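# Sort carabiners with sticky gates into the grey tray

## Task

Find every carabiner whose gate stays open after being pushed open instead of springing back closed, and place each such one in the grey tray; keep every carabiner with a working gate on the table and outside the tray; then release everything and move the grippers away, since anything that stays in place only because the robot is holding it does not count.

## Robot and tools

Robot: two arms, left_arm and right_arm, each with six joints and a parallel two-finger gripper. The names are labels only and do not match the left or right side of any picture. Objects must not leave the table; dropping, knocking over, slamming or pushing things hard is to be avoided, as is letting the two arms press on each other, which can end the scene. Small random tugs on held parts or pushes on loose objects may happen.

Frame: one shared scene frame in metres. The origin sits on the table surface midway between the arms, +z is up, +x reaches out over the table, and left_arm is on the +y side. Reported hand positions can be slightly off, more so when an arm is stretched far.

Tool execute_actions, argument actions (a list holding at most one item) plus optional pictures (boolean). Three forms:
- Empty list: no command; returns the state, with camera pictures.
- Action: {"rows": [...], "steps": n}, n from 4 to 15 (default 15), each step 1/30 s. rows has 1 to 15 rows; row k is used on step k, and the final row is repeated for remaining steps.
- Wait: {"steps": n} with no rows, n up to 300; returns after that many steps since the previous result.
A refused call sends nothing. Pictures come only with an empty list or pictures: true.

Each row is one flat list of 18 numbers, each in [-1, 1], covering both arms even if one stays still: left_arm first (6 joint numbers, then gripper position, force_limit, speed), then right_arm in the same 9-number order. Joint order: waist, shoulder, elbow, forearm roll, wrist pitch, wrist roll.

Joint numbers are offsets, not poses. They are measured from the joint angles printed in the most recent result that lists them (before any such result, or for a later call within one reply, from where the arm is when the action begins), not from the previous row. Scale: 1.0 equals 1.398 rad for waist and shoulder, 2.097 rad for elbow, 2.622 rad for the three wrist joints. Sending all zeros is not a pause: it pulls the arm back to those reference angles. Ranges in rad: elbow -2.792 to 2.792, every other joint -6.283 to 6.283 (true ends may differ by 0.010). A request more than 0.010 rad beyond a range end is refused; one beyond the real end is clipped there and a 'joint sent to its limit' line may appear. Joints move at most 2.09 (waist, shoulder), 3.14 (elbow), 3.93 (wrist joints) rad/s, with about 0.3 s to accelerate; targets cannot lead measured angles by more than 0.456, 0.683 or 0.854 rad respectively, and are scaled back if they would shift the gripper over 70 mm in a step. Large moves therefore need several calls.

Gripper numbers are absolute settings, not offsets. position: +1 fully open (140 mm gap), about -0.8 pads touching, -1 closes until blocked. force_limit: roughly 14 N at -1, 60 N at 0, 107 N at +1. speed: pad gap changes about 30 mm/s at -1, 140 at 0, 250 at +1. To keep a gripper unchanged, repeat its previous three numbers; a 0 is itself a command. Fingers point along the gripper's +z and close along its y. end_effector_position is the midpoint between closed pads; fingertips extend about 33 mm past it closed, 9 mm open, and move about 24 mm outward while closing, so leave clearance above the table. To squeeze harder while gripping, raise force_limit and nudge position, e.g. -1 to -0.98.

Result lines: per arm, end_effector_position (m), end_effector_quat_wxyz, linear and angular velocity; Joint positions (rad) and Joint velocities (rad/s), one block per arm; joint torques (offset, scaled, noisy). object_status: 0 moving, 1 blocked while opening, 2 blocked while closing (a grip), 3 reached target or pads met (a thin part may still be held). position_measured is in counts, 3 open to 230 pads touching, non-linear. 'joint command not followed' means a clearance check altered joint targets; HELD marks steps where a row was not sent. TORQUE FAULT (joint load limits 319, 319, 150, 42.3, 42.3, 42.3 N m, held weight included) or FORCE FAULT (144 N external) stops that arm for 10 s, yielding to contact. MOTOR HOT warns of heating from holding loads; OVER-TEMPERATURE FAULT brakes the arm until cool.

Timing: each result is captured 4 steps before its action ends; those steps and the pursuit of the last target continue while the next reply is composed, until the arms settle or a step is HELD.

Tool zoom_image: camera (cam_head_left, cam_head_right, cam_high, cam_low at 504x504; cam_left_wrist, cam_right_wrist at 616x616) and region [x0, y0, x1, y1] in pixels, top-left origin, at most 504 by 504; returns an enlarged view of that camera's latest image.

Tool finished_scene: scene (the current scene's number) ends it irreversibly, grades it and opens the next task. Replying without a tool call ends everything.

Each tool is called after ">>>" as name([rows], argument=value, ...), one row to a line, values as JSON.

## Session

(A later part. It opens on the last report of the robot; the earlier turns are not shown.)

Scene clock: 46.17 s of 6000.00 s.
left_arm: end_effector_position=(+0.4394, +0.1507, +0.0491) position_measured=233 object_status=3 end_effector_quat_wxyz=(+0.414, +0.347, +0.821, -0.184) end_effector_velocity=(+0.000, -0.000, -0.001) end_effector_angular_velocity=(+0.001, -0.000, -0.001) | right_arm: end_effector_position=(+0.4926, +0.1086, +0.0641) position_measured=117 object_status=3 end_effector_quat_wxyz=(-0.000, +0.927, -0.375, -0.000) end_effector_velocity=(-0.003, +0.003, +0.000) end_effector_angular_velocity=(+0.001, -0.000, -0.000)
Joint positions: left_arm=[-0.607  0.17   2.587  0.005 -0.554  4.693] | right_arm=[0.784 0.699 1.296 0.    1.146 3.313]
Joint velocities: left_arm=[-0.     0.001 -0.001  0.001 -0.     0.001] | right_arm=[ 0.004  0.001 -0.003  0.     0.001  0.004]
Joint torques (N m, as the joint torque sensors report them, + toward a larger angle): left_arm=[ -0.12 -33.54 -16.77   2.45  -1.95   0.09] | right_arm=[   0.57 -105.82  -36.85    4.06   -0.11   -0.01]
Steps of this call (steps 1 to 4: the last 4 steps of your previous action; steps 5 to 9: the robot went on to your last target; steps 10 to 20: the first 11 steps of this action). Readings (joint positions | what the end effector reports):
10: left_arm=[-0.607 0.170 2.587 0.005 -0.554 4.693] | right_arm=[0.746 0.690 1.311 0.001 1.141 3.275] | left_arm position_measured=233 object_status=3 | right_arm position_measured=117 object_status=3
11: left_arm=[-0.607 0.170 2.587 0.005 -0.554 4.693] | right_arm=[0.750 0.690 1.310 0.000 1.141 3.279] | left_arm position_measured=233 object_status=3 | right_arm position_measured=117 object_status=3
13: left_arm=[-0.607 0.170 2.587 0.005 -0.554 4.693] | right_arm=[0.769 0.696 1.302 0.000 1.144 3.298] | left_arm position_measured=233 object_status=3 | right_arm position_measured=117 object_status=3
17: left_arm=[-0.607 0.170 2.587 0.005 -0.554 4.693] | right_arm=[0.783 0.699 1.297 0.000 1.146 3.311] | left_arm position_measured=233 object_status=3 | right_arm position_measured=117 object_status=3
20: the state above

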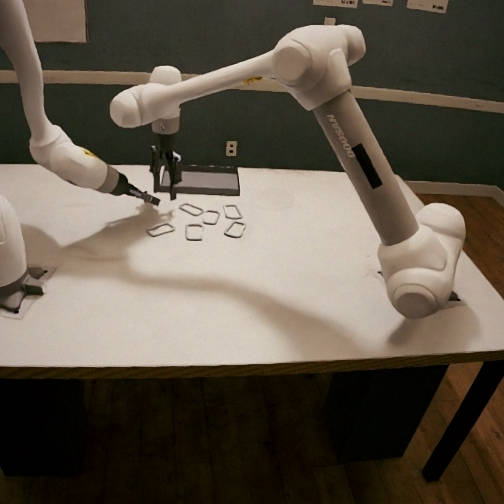

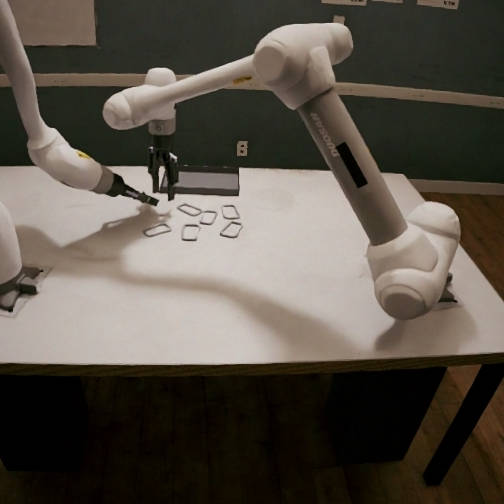

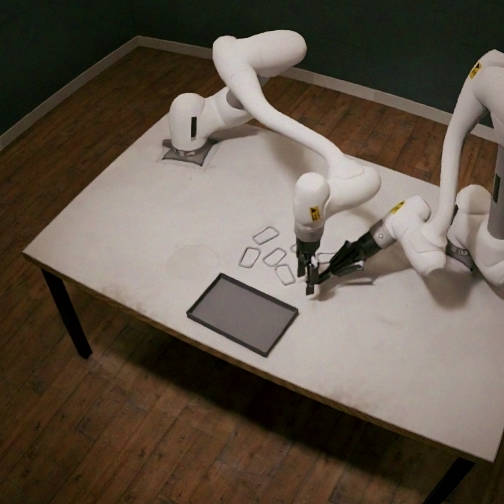

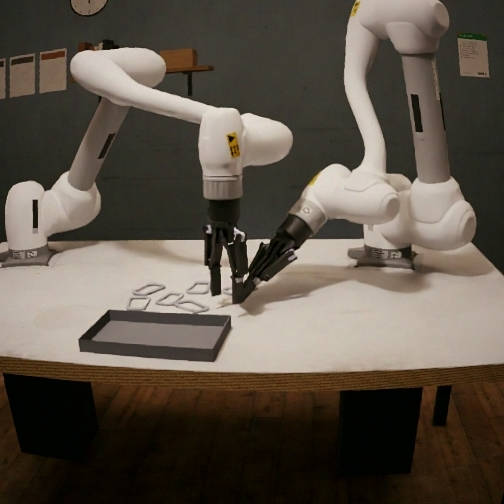

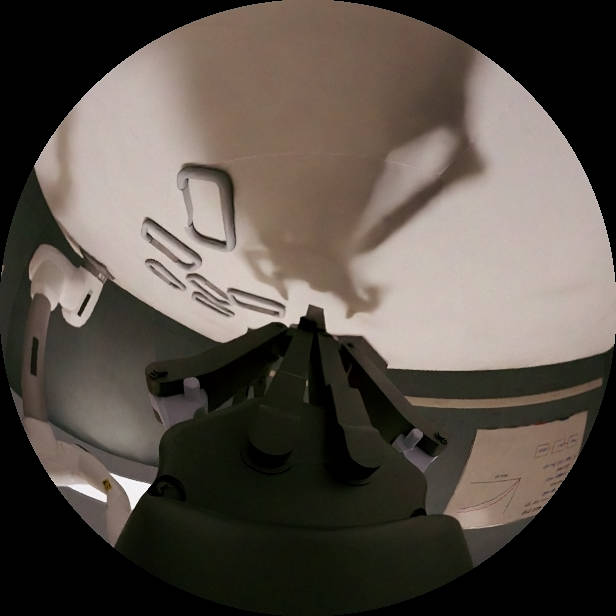

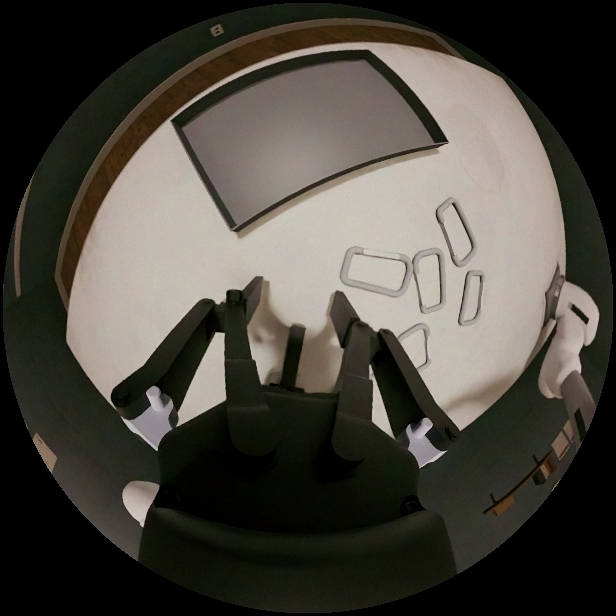

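>>> execute_actions([
  {"rows":[[0.93,-0.143,0,0,0,0,-0.9,0,0,-0.0918,-0.2505,0.238,0,-0.0565,-0.335,0.1,-0.3,0]],"steps":15},
])

>>> execute_actions([
  {"steps":20},
], pictures=true)

Scene clock: 46.90 s of 6000.00 s.
left_arm: end_effector_position=(+0.5122, +0.2342, +0.0920) position_measured=233 object_status=3 end_effector_quat_wxyz=(+0.460, +0.263, +0.834, -0.154) end_effector_velocity=(+0.214, +0.313, +0.117) end_effector_angular_velocity=(-0.117, -0.162, +0.644) | right_arm: end_effector_position=(+0.4770, +0.0035, +0.0872) position_measured=117 object_status=3 end_effector_quat_wxyz=(+0.000, +0.977, -0.215, -0.000) end_effector_velocity=(-0.079, -0.368, +0.060) end_effector_angular_velocity=(-0.000, +0.001, +1.151)
Joint positions: left_arm=[-0.417  0.097  2.587  0.005 -0.554  4.693] | right_arm=[0.726 0.542 1.521 0.001 1.08  2.919]
Joint velocities: left_arm=[ 0.644 -0.199 -0.    -0.    -0.    -0.   ] | right_arm=[-0.199 -0.539  0.767 -0.001 -0.227 -1.35 ]
Joint torques (N m, as the joint torque sensors report them, + toward a larger angle): left_arm=[ -0.71 -28.02 -18.51   2.71  -1.88   0.05] | right_arm=[  4.21 -90.34 -33.37   4.04  -0.15  -0.44]
Steps of this call (steps 1 to 4: the last 4 steps of your previous action; steps 5 to 11: the robot went on to your last target; steps 12 to 22: the first 11 steps of this action). Readings (joint positions | what the end effector reports):
12: left_arm=[-0.606 0.170 2.587 0.005 -0.554 4.693] | right_arm=[0.784 0.699 1.296 0.001 1.146 3.313] | left_arm position_measured=233 object_status=3 | right_arm position_measured=117 object_status=3
13: left_arm=[-0.603 0.169 2.587 0.005 -0.554 4.693] | right_arm=[0.784 0.698 1.299 0.001 1.146 3.308] | left_arm position_measured=233 object_status=3 | right_arm position_measured=117 object_status=3
15: left_arm=[-0.573 0.156 2.587 0.005 -0.554 4.693] | right_arm=[0.776 0.677 1.330 0.001 1.136 3.255] | left_arm position_measured=233 object_status=3 | right_arm position_measured=117 object_status=3
19: left_arm=[-0.482 0.118 2.587 0.005 -0.554 4.693] | right_arm=[0.747 0.597 1.443 0.001 1.103 3.057] | left_arm position_measured=233 object_status=3 | right_arm position_measured=117 object_status=3
22: the state above

Scene clock: 47.57 s of 6000.00 s.
left_arm: end_effector_position=(+0.6033, +0.4769, +0.1414) position_measured=233 object_status=3 end_effector_quat_wxyz=(+0.518, +0.072, +0.851, -0.053) end_effector_velocity=(+0.050, +0.388, +0.042) end_effector_angular_velocity=(-0.013, -0.069, +0.661) | right_arm: end_effector_position=(+0.4363, -0.1292, +0.0992) position_measured=117 object_status=3 end_effector_quat_wxyz=(+0.000, +1.000, -0.010, -0.000) end_effector_velocity=(-0.000, -0.001, +0.002) end_effector_angular_velocity=(+0.001, -0.001, +0.002)
Joint positions: left_arm=[ 0.025  0.013  2.587  0.005 -0.554  4.693] | right_arm=[0.655 0.349 1.795 0.    0.998 2.435]
Joint velocities: left_arm=[ 0.66  -0.071 -0.    -0.     0.    -0.001] | right_arm=[-0.    -0.003  0.001  0.     0.    -0.002]
Joint torques (N m, as the joint torque sensors report them, + toward a larger angle): left_arm=[  0.28 -19.46 -21.78   3.1   -2.07   0.09] | right_arm=[  2.8  -71.22 -32.53   3.67   0.18  -0.33]
Kept back: nothing.
Steps of this call (steps 1 to 4: the last 4 steps of your previous action; steps 5 to 20: the robot went on to your last target). Readings (joint positions | what the end effector reports):
1: left_arm=[-0.395 0.090 2.587 0.005 -0.554 4.693] | right_arm=[0.720 0.523 1.547 0.001 1.072 2.873] | left_arm position_measured=233 object_status=3 | right_arm position_measured=117 object_status=3
2: left_arm=[-0.374 0.084 2.587 0.005 -0.554 4.693] | right_arm=[0.713 0.505 1.573 0.001 1.064 2.827] | left_arm position_measured=233 object_status=3 | right_arm position_measured=117 object_status=3
4: left_arm=[-0.330 0.072 2.587 0.005 -0.554 4.693] | right_arm=[0.700 0.469 1.624 0.001 1.049 2.736] | left_arm position_measured=233 object_status=3 | right_arm position_measured=117 object_status=3
8: left_arm=[-0.242 0.053 2.587 0.005 -0.554 4.693] | right_arm=[0.673 0.398 1.726 0.001 1.019 2.557] | left_arm position_measured=233 object_status=3 | right_arm position_measured=117 object_status=3
20: the state above

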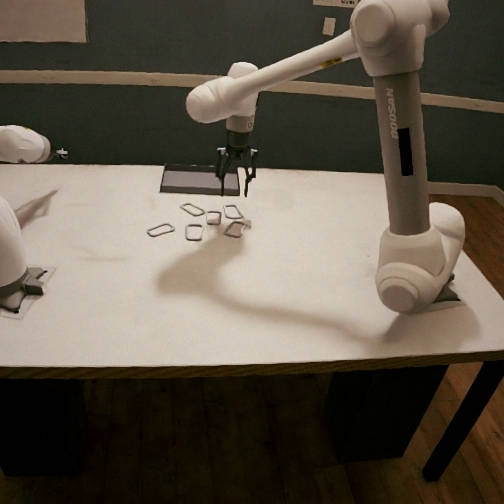

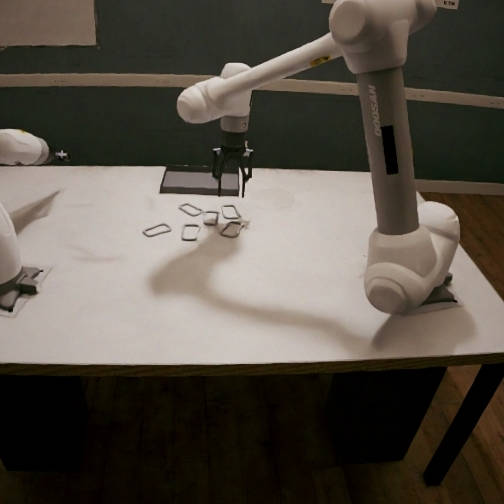

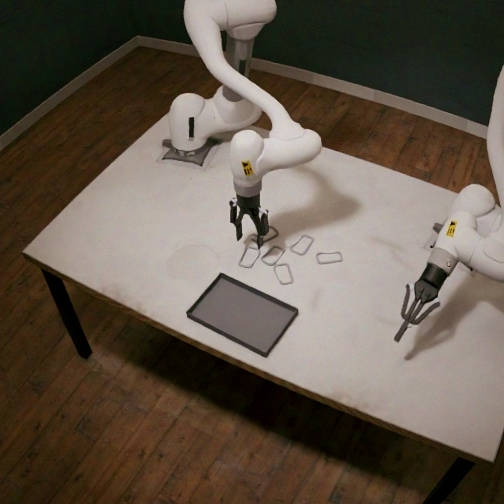

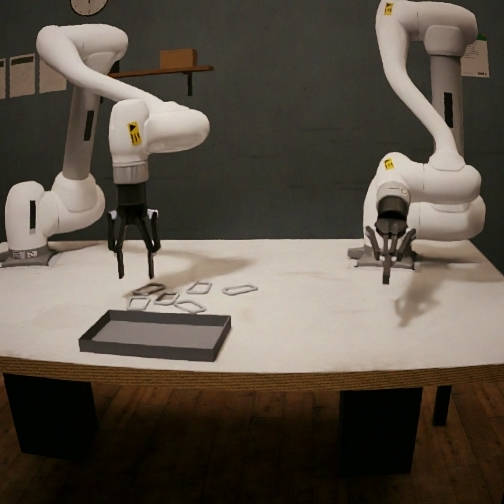

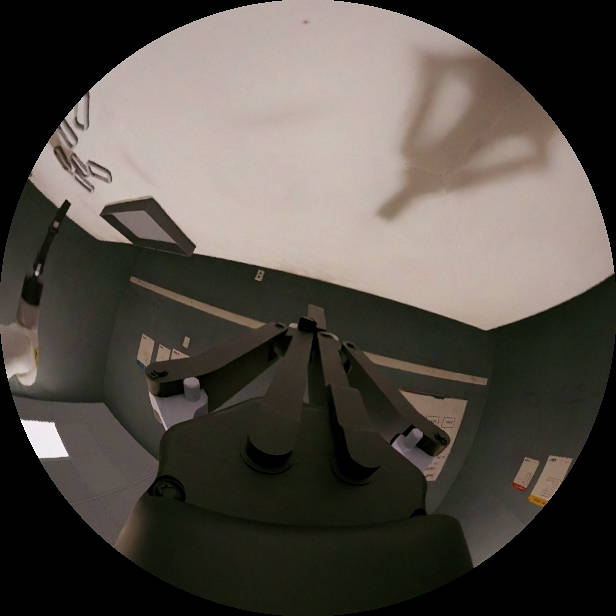

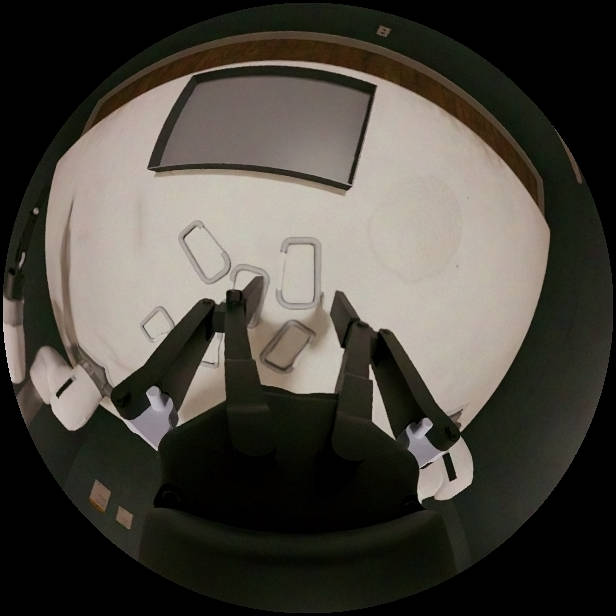

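>>> execute_actions([
  {"rows":[[0.3,-0.06,0,0,0,0,-0.9,0,0,-0.005,0.023,0.0083,0,-0.0189,-0.0027,0.1,-0.3,0]],"steps":12},
], pictures=true)

>>> zoom_image(camera="cam_right_wrist", region=[160, 160, 460, 420])

Scene clock: 48.17 s of 6000.00 s.
left_arm: end_effector_position=(+0.5870, +0.7058, +0.1837) position_measured=233 object_status=3 end_effector_quat_wxyz=(+0.549, -0.092, +0.829, +0.051) end_effector_velocity=(-0.076, +0.258, +0.115) end_effector_angular_velocity=(+0.041, -0.190, +0.452) | right_arm: end_effector_position=(+0.4418, -0.1299, +0.0705) position_measured=117 object_status=3 end_effector_quat_wxyz=(+0.000, +1.000, -0.010, -0.000) end_effector_velocity=(+0.003, +0.000, -0.015) end_effector_angular_velocity=(+0.003, -0.003, +0.002)
Joint positions: left_arm=[ 0.414 -0.058  2.587  0.005 -0.554  4.693] | right_arm=[0.649 0.38  1.812 0.    0.951 2.428]
Joint velocities: left_arm=[ 0.453 -0.195  0.     0.     0.     0.001] | right_arm=[-0.003  0.016  0.01  -0.001 -0.03  -0.004]
Joint torques (N m, as the joint torque sensors report them, + toward a larger angle): left_arm=[ -9.05  -8.09 -24.96   3.92  -1.9    0.  ] | right_arm=[  4.25 -75.28 -32.33   4.15   0.05  -0.48]
Steps of this call (steps 1 to 10: the robot went on to your last target; steps 11 to 18: the first 8 steps of this action). Readings (joint positions | what the end effector reports):
11: left_arm=[0.271 -0.006 2.587 0.005 -0.554 4.693] | right_arm=[0.655 0.349 1.795 0.000 0.998 2.434] | left_arm position_measured=233 object_status=3 | right_arm position_measured=117 object_status=3
12: left_arm=[0.293 -0.008 2.587 0.005 -0.554 4.693] | right_arm=[0.655 0.352 1.797 0.000 0.993 2.434] | left_arm position_measured=233 object_status=3 | right_arm position_measured=117 object_status=3
14: left_arm=[0.335 -0.021 2.587 0.005 -0.554 4.693] | right_arm=[0.651 0.369 1.806 0.000 0.967 2.430] | left_arm position_measured=233 object_status=3 | right_arm position_measured=117 object_status=3
18: the state above

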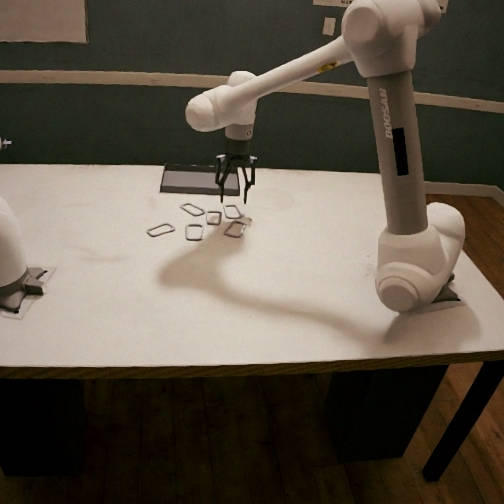

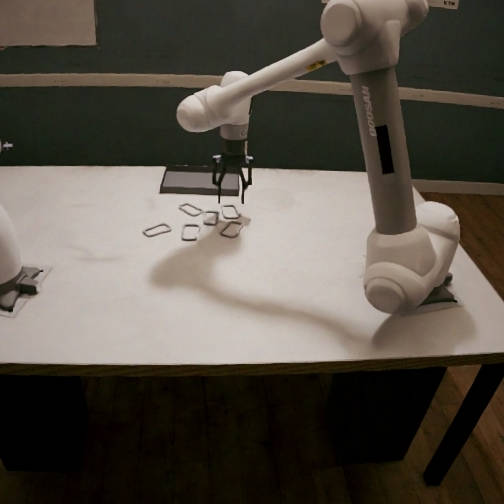

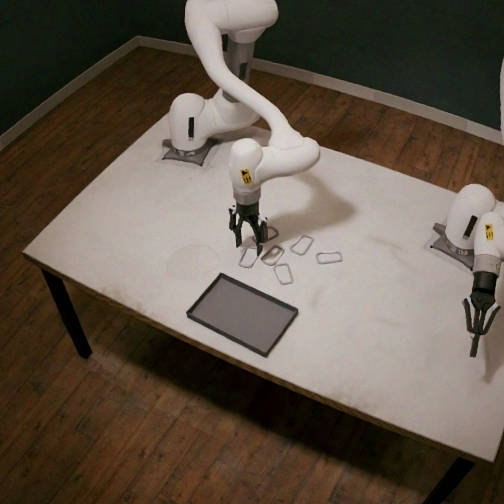

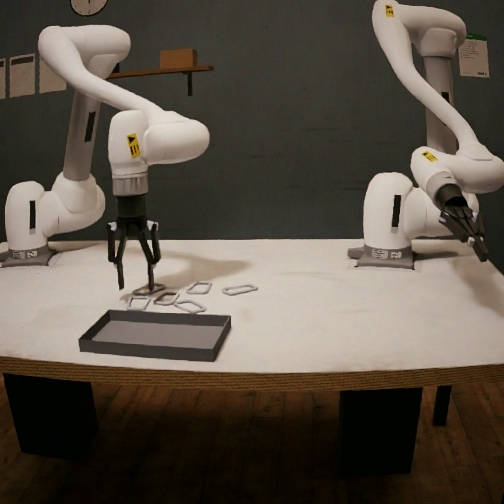

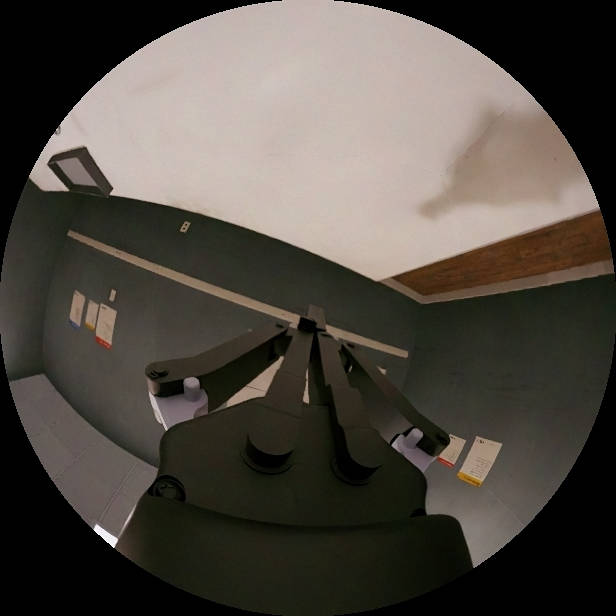

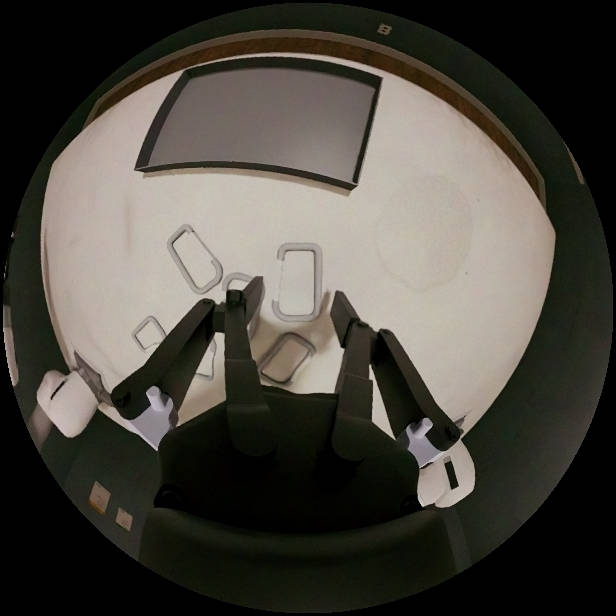

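Region (160, 160, 460, 420) of cam_right_wrist's 616x616 image, scaled by 1.680, with more detail than that image has; it fills the top 437 rows of this view, and the rest is white.

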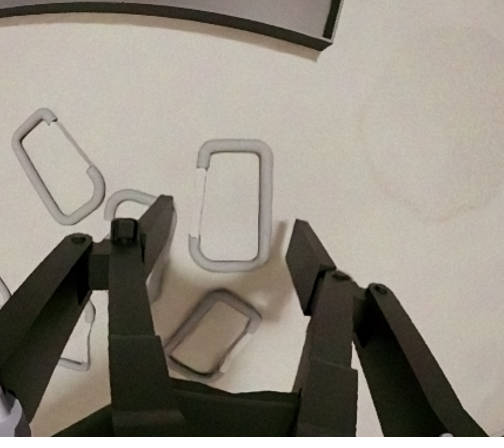

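>>> zoom_image(camera="cam_right_wrist", region=[255, 230, 345, 335])

Region (255, 230, 345, 335) of cam_right_wrist's 616x616 image, scaled by 4.800, with more detail than that image has; it fills the left 432 columns of this view, and the rest is white.

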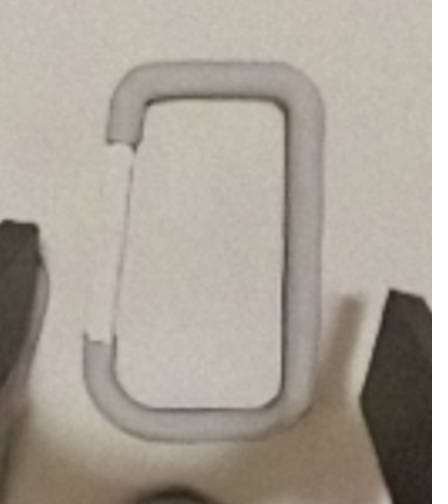

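>>> execute_actions([
  {"rows":[[0,0,0,0,0,0,-0.9,0,0,-0.007,0.002,0,0,-0.0015,-0.0038,-0.03,-0.3,0],[0,0,0,0,0,0,-0.9,0,0,-0.007,0.002,0,0,-0.0015,-0.0038,-0.03,-0.3,0],[0,0,0,0,0,0,-0.9,0,0,-0.007,0.002,0,0,-0.0015,-0.0038,-0.03,-0.3,0],[0,0,0,0,0,0,-0.9,0,0,-0.007,0.002,0,0,-0.0015,-0.0038,-0.03,-0.3,0],[0,0,0,0,0,0,-0.9,0,0,-0.007,0.0247,0.010,0,-0.0217,-0.0038,-0.03,-0.3,0]],"steps":15},
], pictures=true)

>>> zoom_image(camera="cam_right_wrist", region=[200, 180, 420, 400])

Scene clock: 49.57 s of 6000.00 s.
left_arm: end_effector_position=(+0.5869, +0.7060, +0.1838) position_measured=233 object_status=3 end_effector_quat_wxyz=(+0.549, -0.092, +0.829, +0.051) end_effector_velocity=(+0.001, -0.004, -0.000) end_effector_angular_velocity=(-0.000, +0.000, -0.006) | right_arm: end_effector_position=(+0.4479, -0.1330, +0.0395) position_measured=132 object_status=0 end_effector_quat_wxyz=(-0.000, +1.000, -0.010, +0.000) end_effector_velocity=(+0.002, +0.002, -0.026) end_effector_angular_velocity=(+0.008, -0.007, -0.000)
Joint positions: left_arm=[ 0.415 -0.058  2.587  0.005 -0.554  4.693] | right_arm=[0.639 0.413 1.831 0.    0.897 2.418]
Joint velocities: left_arm=[-0.006  0.     0.    -0.     0.    -0.   ] | right_arm=[-0.001  0.026  0.018  0.001 -0.055 -0.001]
Joint torques (N m, as the joint torque sensors report them, + toward a larger angle): left_arm=[  1.09 -19.12 -25.05   3.22  -2.18   0.  ] | right_arm=[  3.14 -78.86 -33.67   3.6   -0.58  -0.33]
Steps of this call (steps 1 to 4: the last 4 steps of your previous action; steps 5 to 30: the robot went on to your last target; step 31: nothing new was sent; steps 32 to 42: the first 11 steps of this action). Readings (joint positions | what the end effector reports):
32: left_arm=[0.444 -0.071 2.587 0.005 -0.554 4.693] | right_arm=[0.648 0.381 1.812 0.000 0.949 2.427] | left_arm position_measured=233 object_status=3 | right_arm position_measured=117 object_status=0
33: left_arm=[0.441 -0.070 2.587 0.005 -0.554 4.693] | right_arm=[0.646 0.382 1.812 0.000 0.948 2.425] | left_arm position_measured=233 object_status=3 | right_arm position_measured=119 object_status=0
35: left_arm=[0.425 -0.063 2.587 0.005 -0.554 4.693] | right_arm=[0.641 0.382 1.812 0.000 0.947 2.421] | left_arm position_measured=233 object_status=3 | right_arm position_measured=132 object_status=0
39: left_arm=[0.415 -0.059 2.587 0.005 -0.554 4.693] | right_arm=[0.639 0.403 1.825 0.000 0.913 2.418] | left_arm position_measured=233 object_status=3 | right_arm position_measured=132 object_status=0
42: the state above

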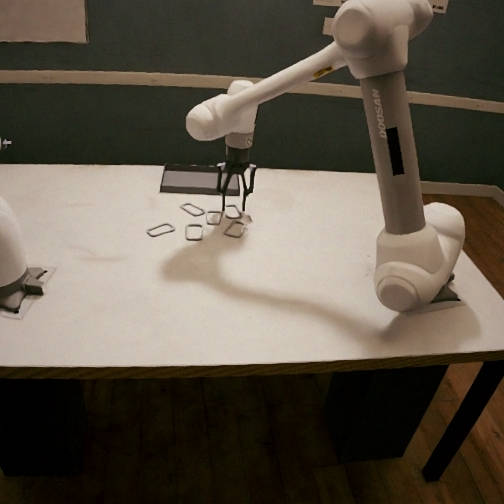

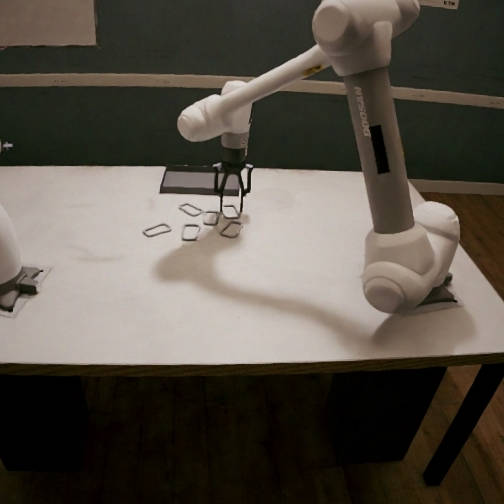

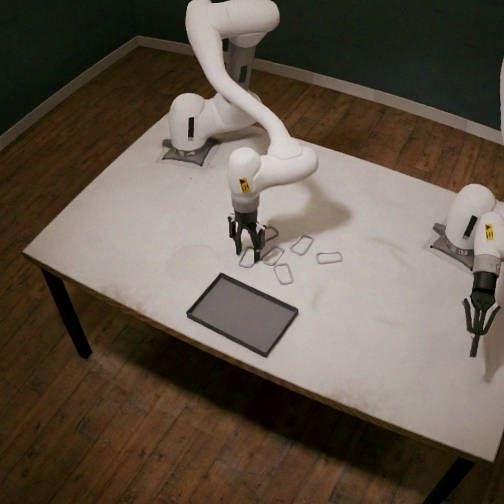

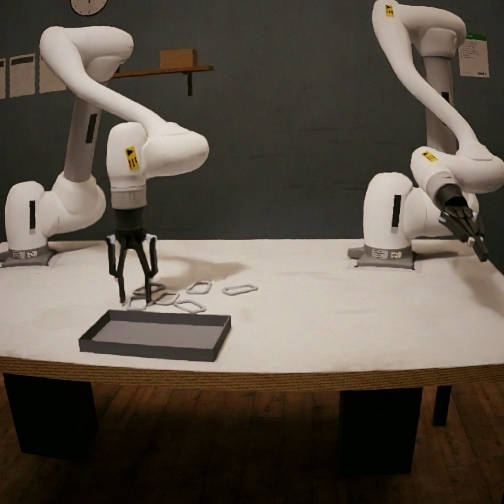

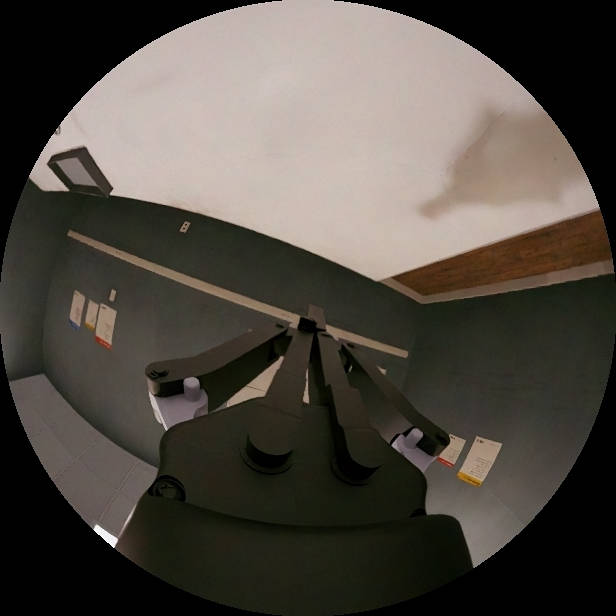

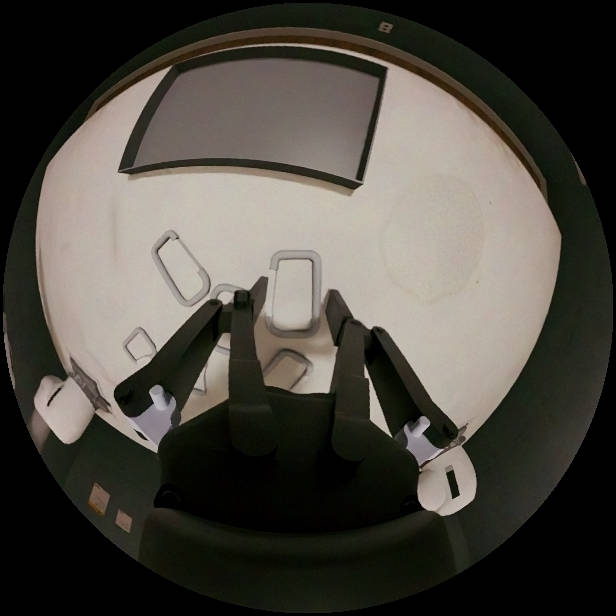

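Region (200, 180, 420, 400) of cam_right_wrist's 616x616 image, scaled by 2.291, with more detail than that image has.

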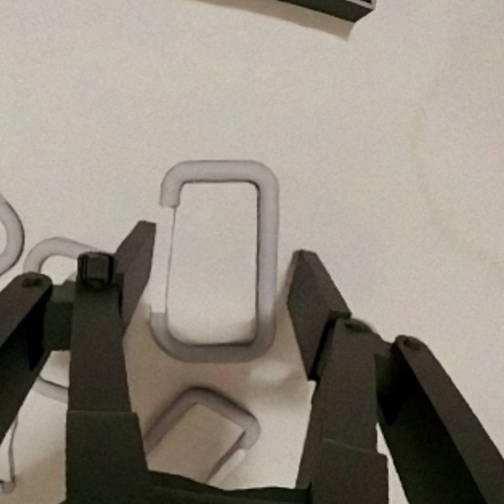

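>>> execute_actions([
  {"rows":[[0,0,0,0,0,0,-0.9,0,0,0,0.001,0,0,0,0,-0.38,-0.3,0]],"steps":14},
], pictures=true)

>>> zoom_image(camera="cam_right_wrist", region=[200, 180, 420, 400])

>>> execute_actions([
  {"rows":[[0,0,0,0,0,0,-0.9,0,0,0,0,0,0,0,0,-0.03,-0.3,0]],"steps":12},
], pictures=true)

>>> zoom_image(camera="cam_right_wrist", region=[200, 180, 420, 400])

Scene clock: 50.07 s of 6000.00 s.
left_arm: end_effector_position=(+0.5869, +0.7059, +0.1837) position_measured=233 object_status=3 end_effector_quat_wxyz=(+0.549, -0.092, +0.829, +0.051) end_effector_velocity=(-0.001, +0.002, -0.000) end_effector_angular_velocity=(+0.000, +0.000, +0.003) | right_arm: end_effector_position=(+0.4479, -0.1332, +0.0385) position_measured=171 object_status=0 end_effector_quat_wxyz=(+0.000, +1.000, -0.010, -0.000) end_effector_velocity=(-0.000, -0.000, +0.001) end_effector_angular_velocity=(+0.000, -0.000, +0.000)
Joint positions: left_arm=[ 0.414 -0.058  2.587  0.005 -0.554  4.693] | right_arm=[0.639 0.414 1.831 0.    0.897 2.418]
Joint velocities: left_arm=[ 0.004  0.    -0.     0.001  0.    -0.   ] | right_arm=[ 0.    -0.001  0.    -0.     0.001 -0.   ]
Joint torques (N m, as the joint torque sensors report them, + toward a larger angle): left_arm=[ -0.21 -18.22 -24.8    3.25  -2.08   0.  ] | right_arm=[  7.05 -51.17 -18.81   5.36  -2.01  -0.3 ]
Steps of this call (steps 1 to 4: the last 4 steps of your previous action; step 5: the robot went on to your last target; steps 6 to 15: the first 10 steps of this action). Readings (joint positions | what the end effector reports):
6: left_arm=[0.414 -0.058 2.587 0.005 -0.554 4.693] | right_arm=[0.639 0.414 1.833 0.000 0.894 2.418] | left_arm position_measured=233 object_status=3 | right_arm position_measured=132 object_status=0
7: left_arm=[0.414 -0.058 2.587 0.005 -0.554 4.693] | right_arm=[0.639 0.414 1.833 0.000 0.894 2.418] | left_arm position_measured=233 object_status=3 | right_arm position_measured=135 object_status=0
9: left_arm=[0.414 -0.058 2.587 0.005 -0.554 4.693] | right_arm=[0.639 0.414 1.832 0.000 0.896 2.418] | left_arm position_measured=233 object_status=3 | right_arm position_measured=150 object_status=0
13: left_arm=[0.414 -0.058 2.587 0.005 -0.554 4.693] | right_arm=[0.639 0.414 1.831 0.000 0.897 2.418] | left_arm position_measured=233 object_status=3 | right_arm position_measured=171 object_status=0
15: the state above

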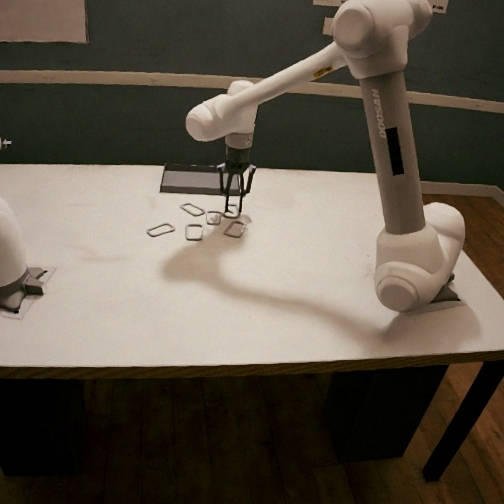

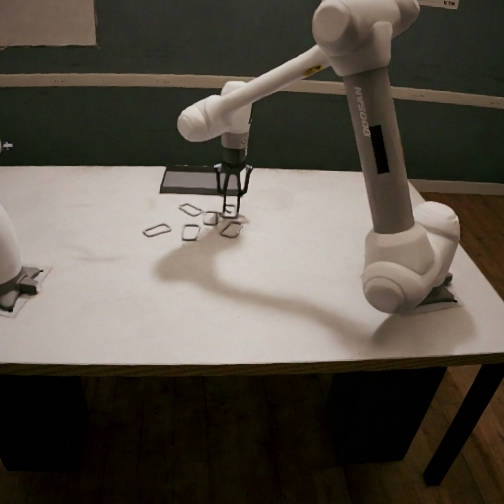

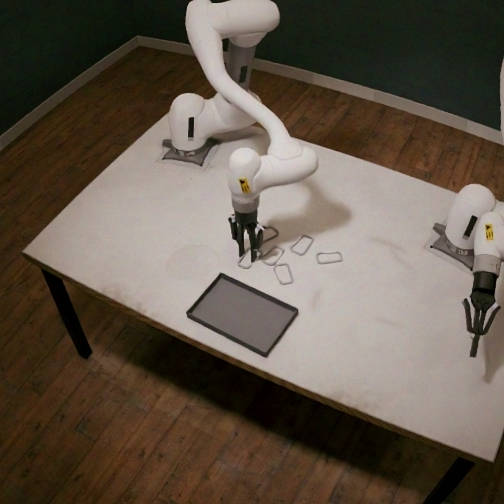

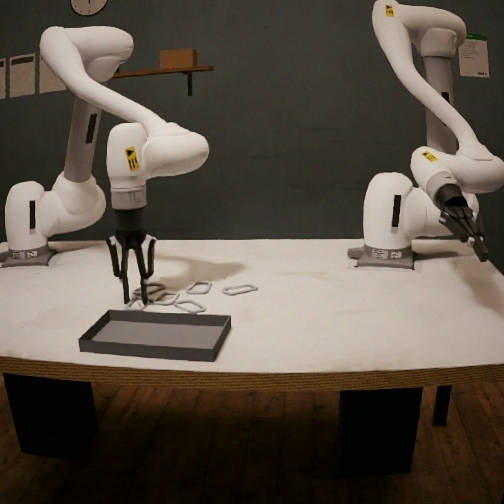

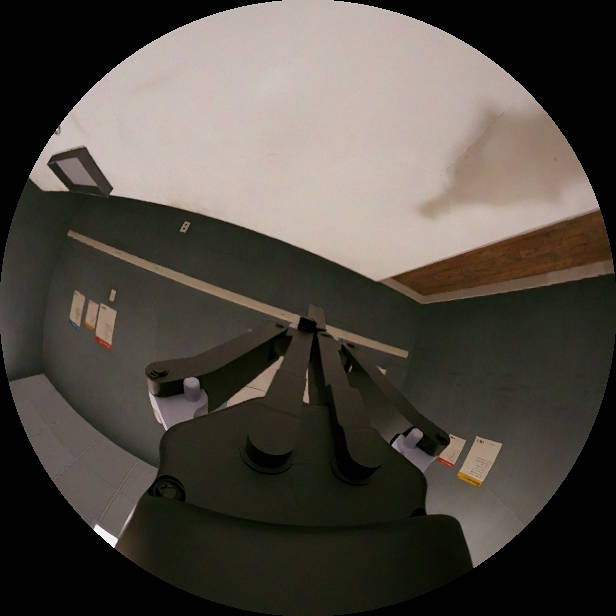

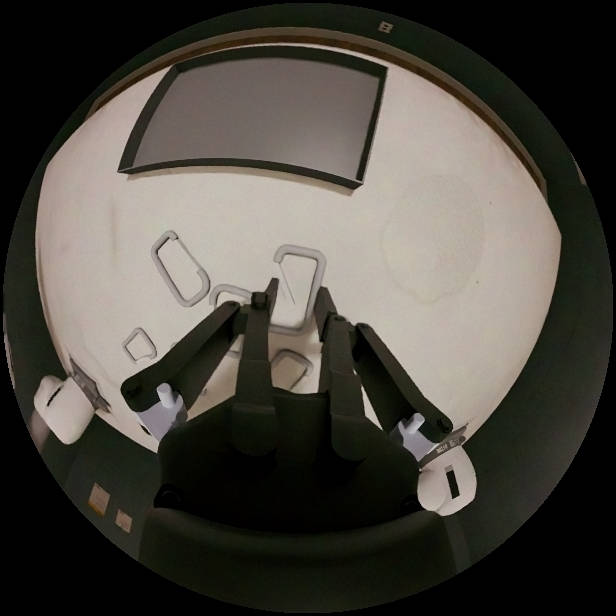

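Region (200, 180, 420, 400) of cam_right_wrist's 616x616 image, scaled by 2.291, with more detail than that image has.

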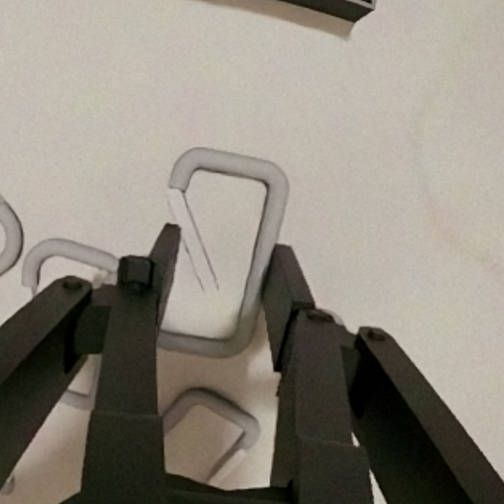

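Scene clock: 50.47 s of 6000.00 s.
left_arm: end_effector_position=(+0.5869, +0.7060, +0.1837) position_measured=233 object_status=3 end_effector_quat_wxyz=(+0.549, -0.092, +0.829, +0.051) end_effector_velocity=(+0.000, -0.001, +0.000) end_effector_angular_velocity=(+0.001, -0.000, -0.002) | right_arm: end_effector_position=(+0.4478, -0.1332, +0.0384) position_measured=132 object_status=0 end_effector_quat_wxyz=(+0.000, +1.000, -0.010, -0.001) end_effector_velocity=(+0.001, +0.000, +0.002) end_effector_angular_velocity=(+0.002, -0.002, +0.000)
Joint positions: left_arm=[ 0.415 -0.058  2.587  0.005 -0.554  4.693] | right_arm=[0.639 0.414 1.831 0.    0.897 2.418]
Joint velocities: left_arm=[-0.002 -0.    -0.    -0.001 -0.     0.002] | right_arm=[-0.    -0.002 -0.     0.    -0.001 -0.001]
Joint torques (N m, as the joint torque sensors report them, + toward a larger angle): left_arm=[  0.05 -17.66 -25.     3.33  -2.07   0.01] | right_arm=[  3.91 -76.98 -30.99   3.7   -0.12  -0.09]
Steps of this call (steps 1 to 4: the last 4 steps of your previous action; steps 5 to 12: the first 8 steps of this action, its rows measured from where the robot was after step 4). Readings (joint positions | what the end effector reports):
4: left_arm=[0.415 -0.058 2.587 0.005 -0.554 4.693] | right_arm=[0.639 0.414 1.831 0.000 0.897 2.418] | left_arm position_measured=233 object_status=3 | right_arm position_measured=171 object_status=2
5: left_arm=[0.415 -0.058 2.587 0.005 -0.554 4.693] | right_arm=[0.639 0.414 1.831 0.000 0.897 2.418] | left_arm position_measured=233 object_status=3 | right_arm position_measured=171 object_status=0
6: left_arm=[0.415 -0.058 2.587 0.005 -0.554 4.693] | right_arm=[0.639 0.414 1.831 0.000 0.897 2.418] | left_arm position_measured=233 object_status=3 | right_arm position_measured=171 object_status=0
8: left_arm=[0.415 -0.058 2.587 0.005 -0.554 4.693] | right_arm=[0.639 0.414 1.831 0.000 0.897 2.418] | left_arm position_measured=233 object_status=3 | right_arm position_measured=153 object_status=0
12: the state above

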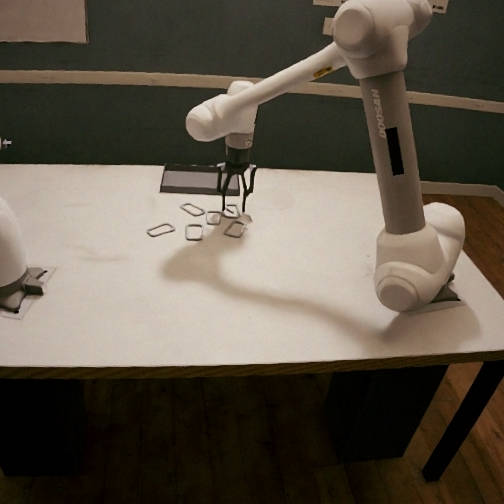

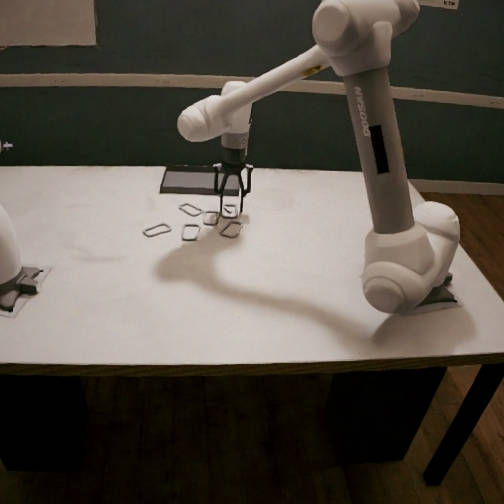

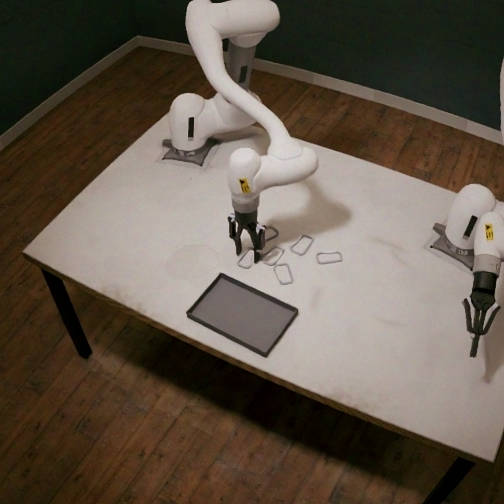

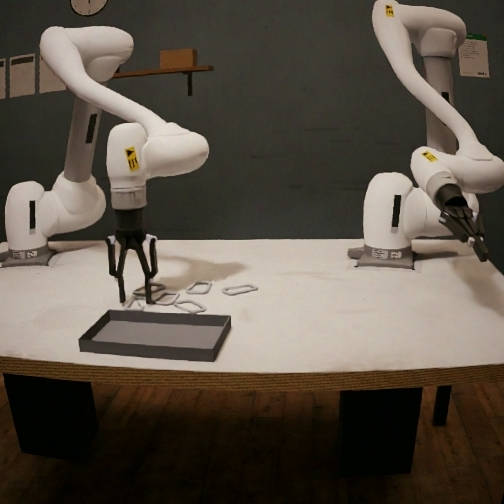

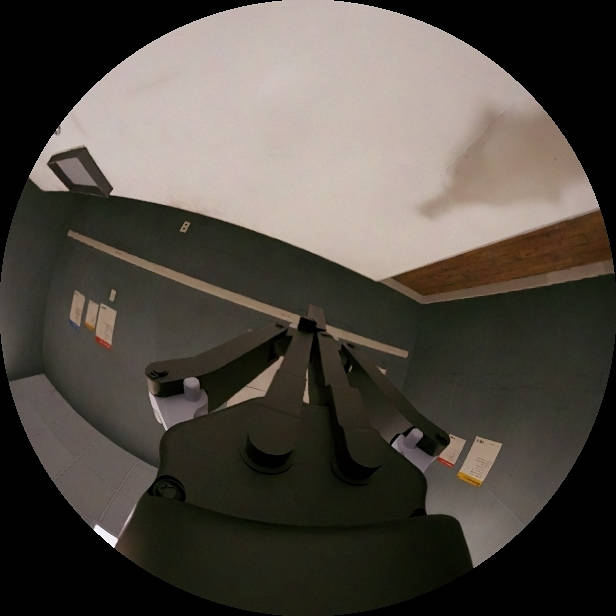

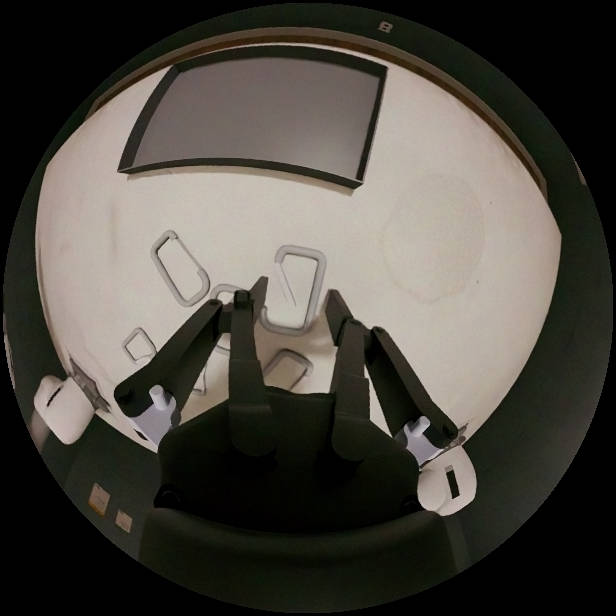

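Region (200, 180, 420, 400) of cam_right_wrist's 616x616 image, scaled by 2.291, with more detail than that image has.

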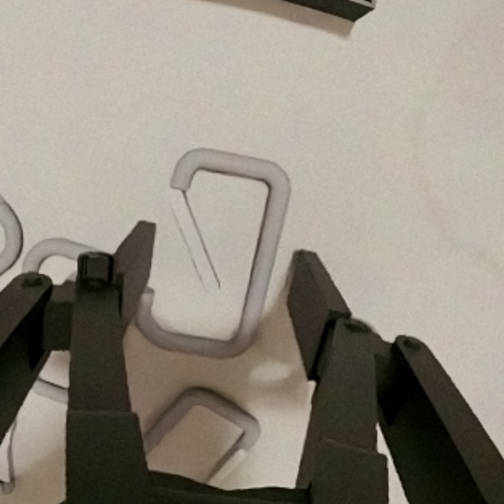

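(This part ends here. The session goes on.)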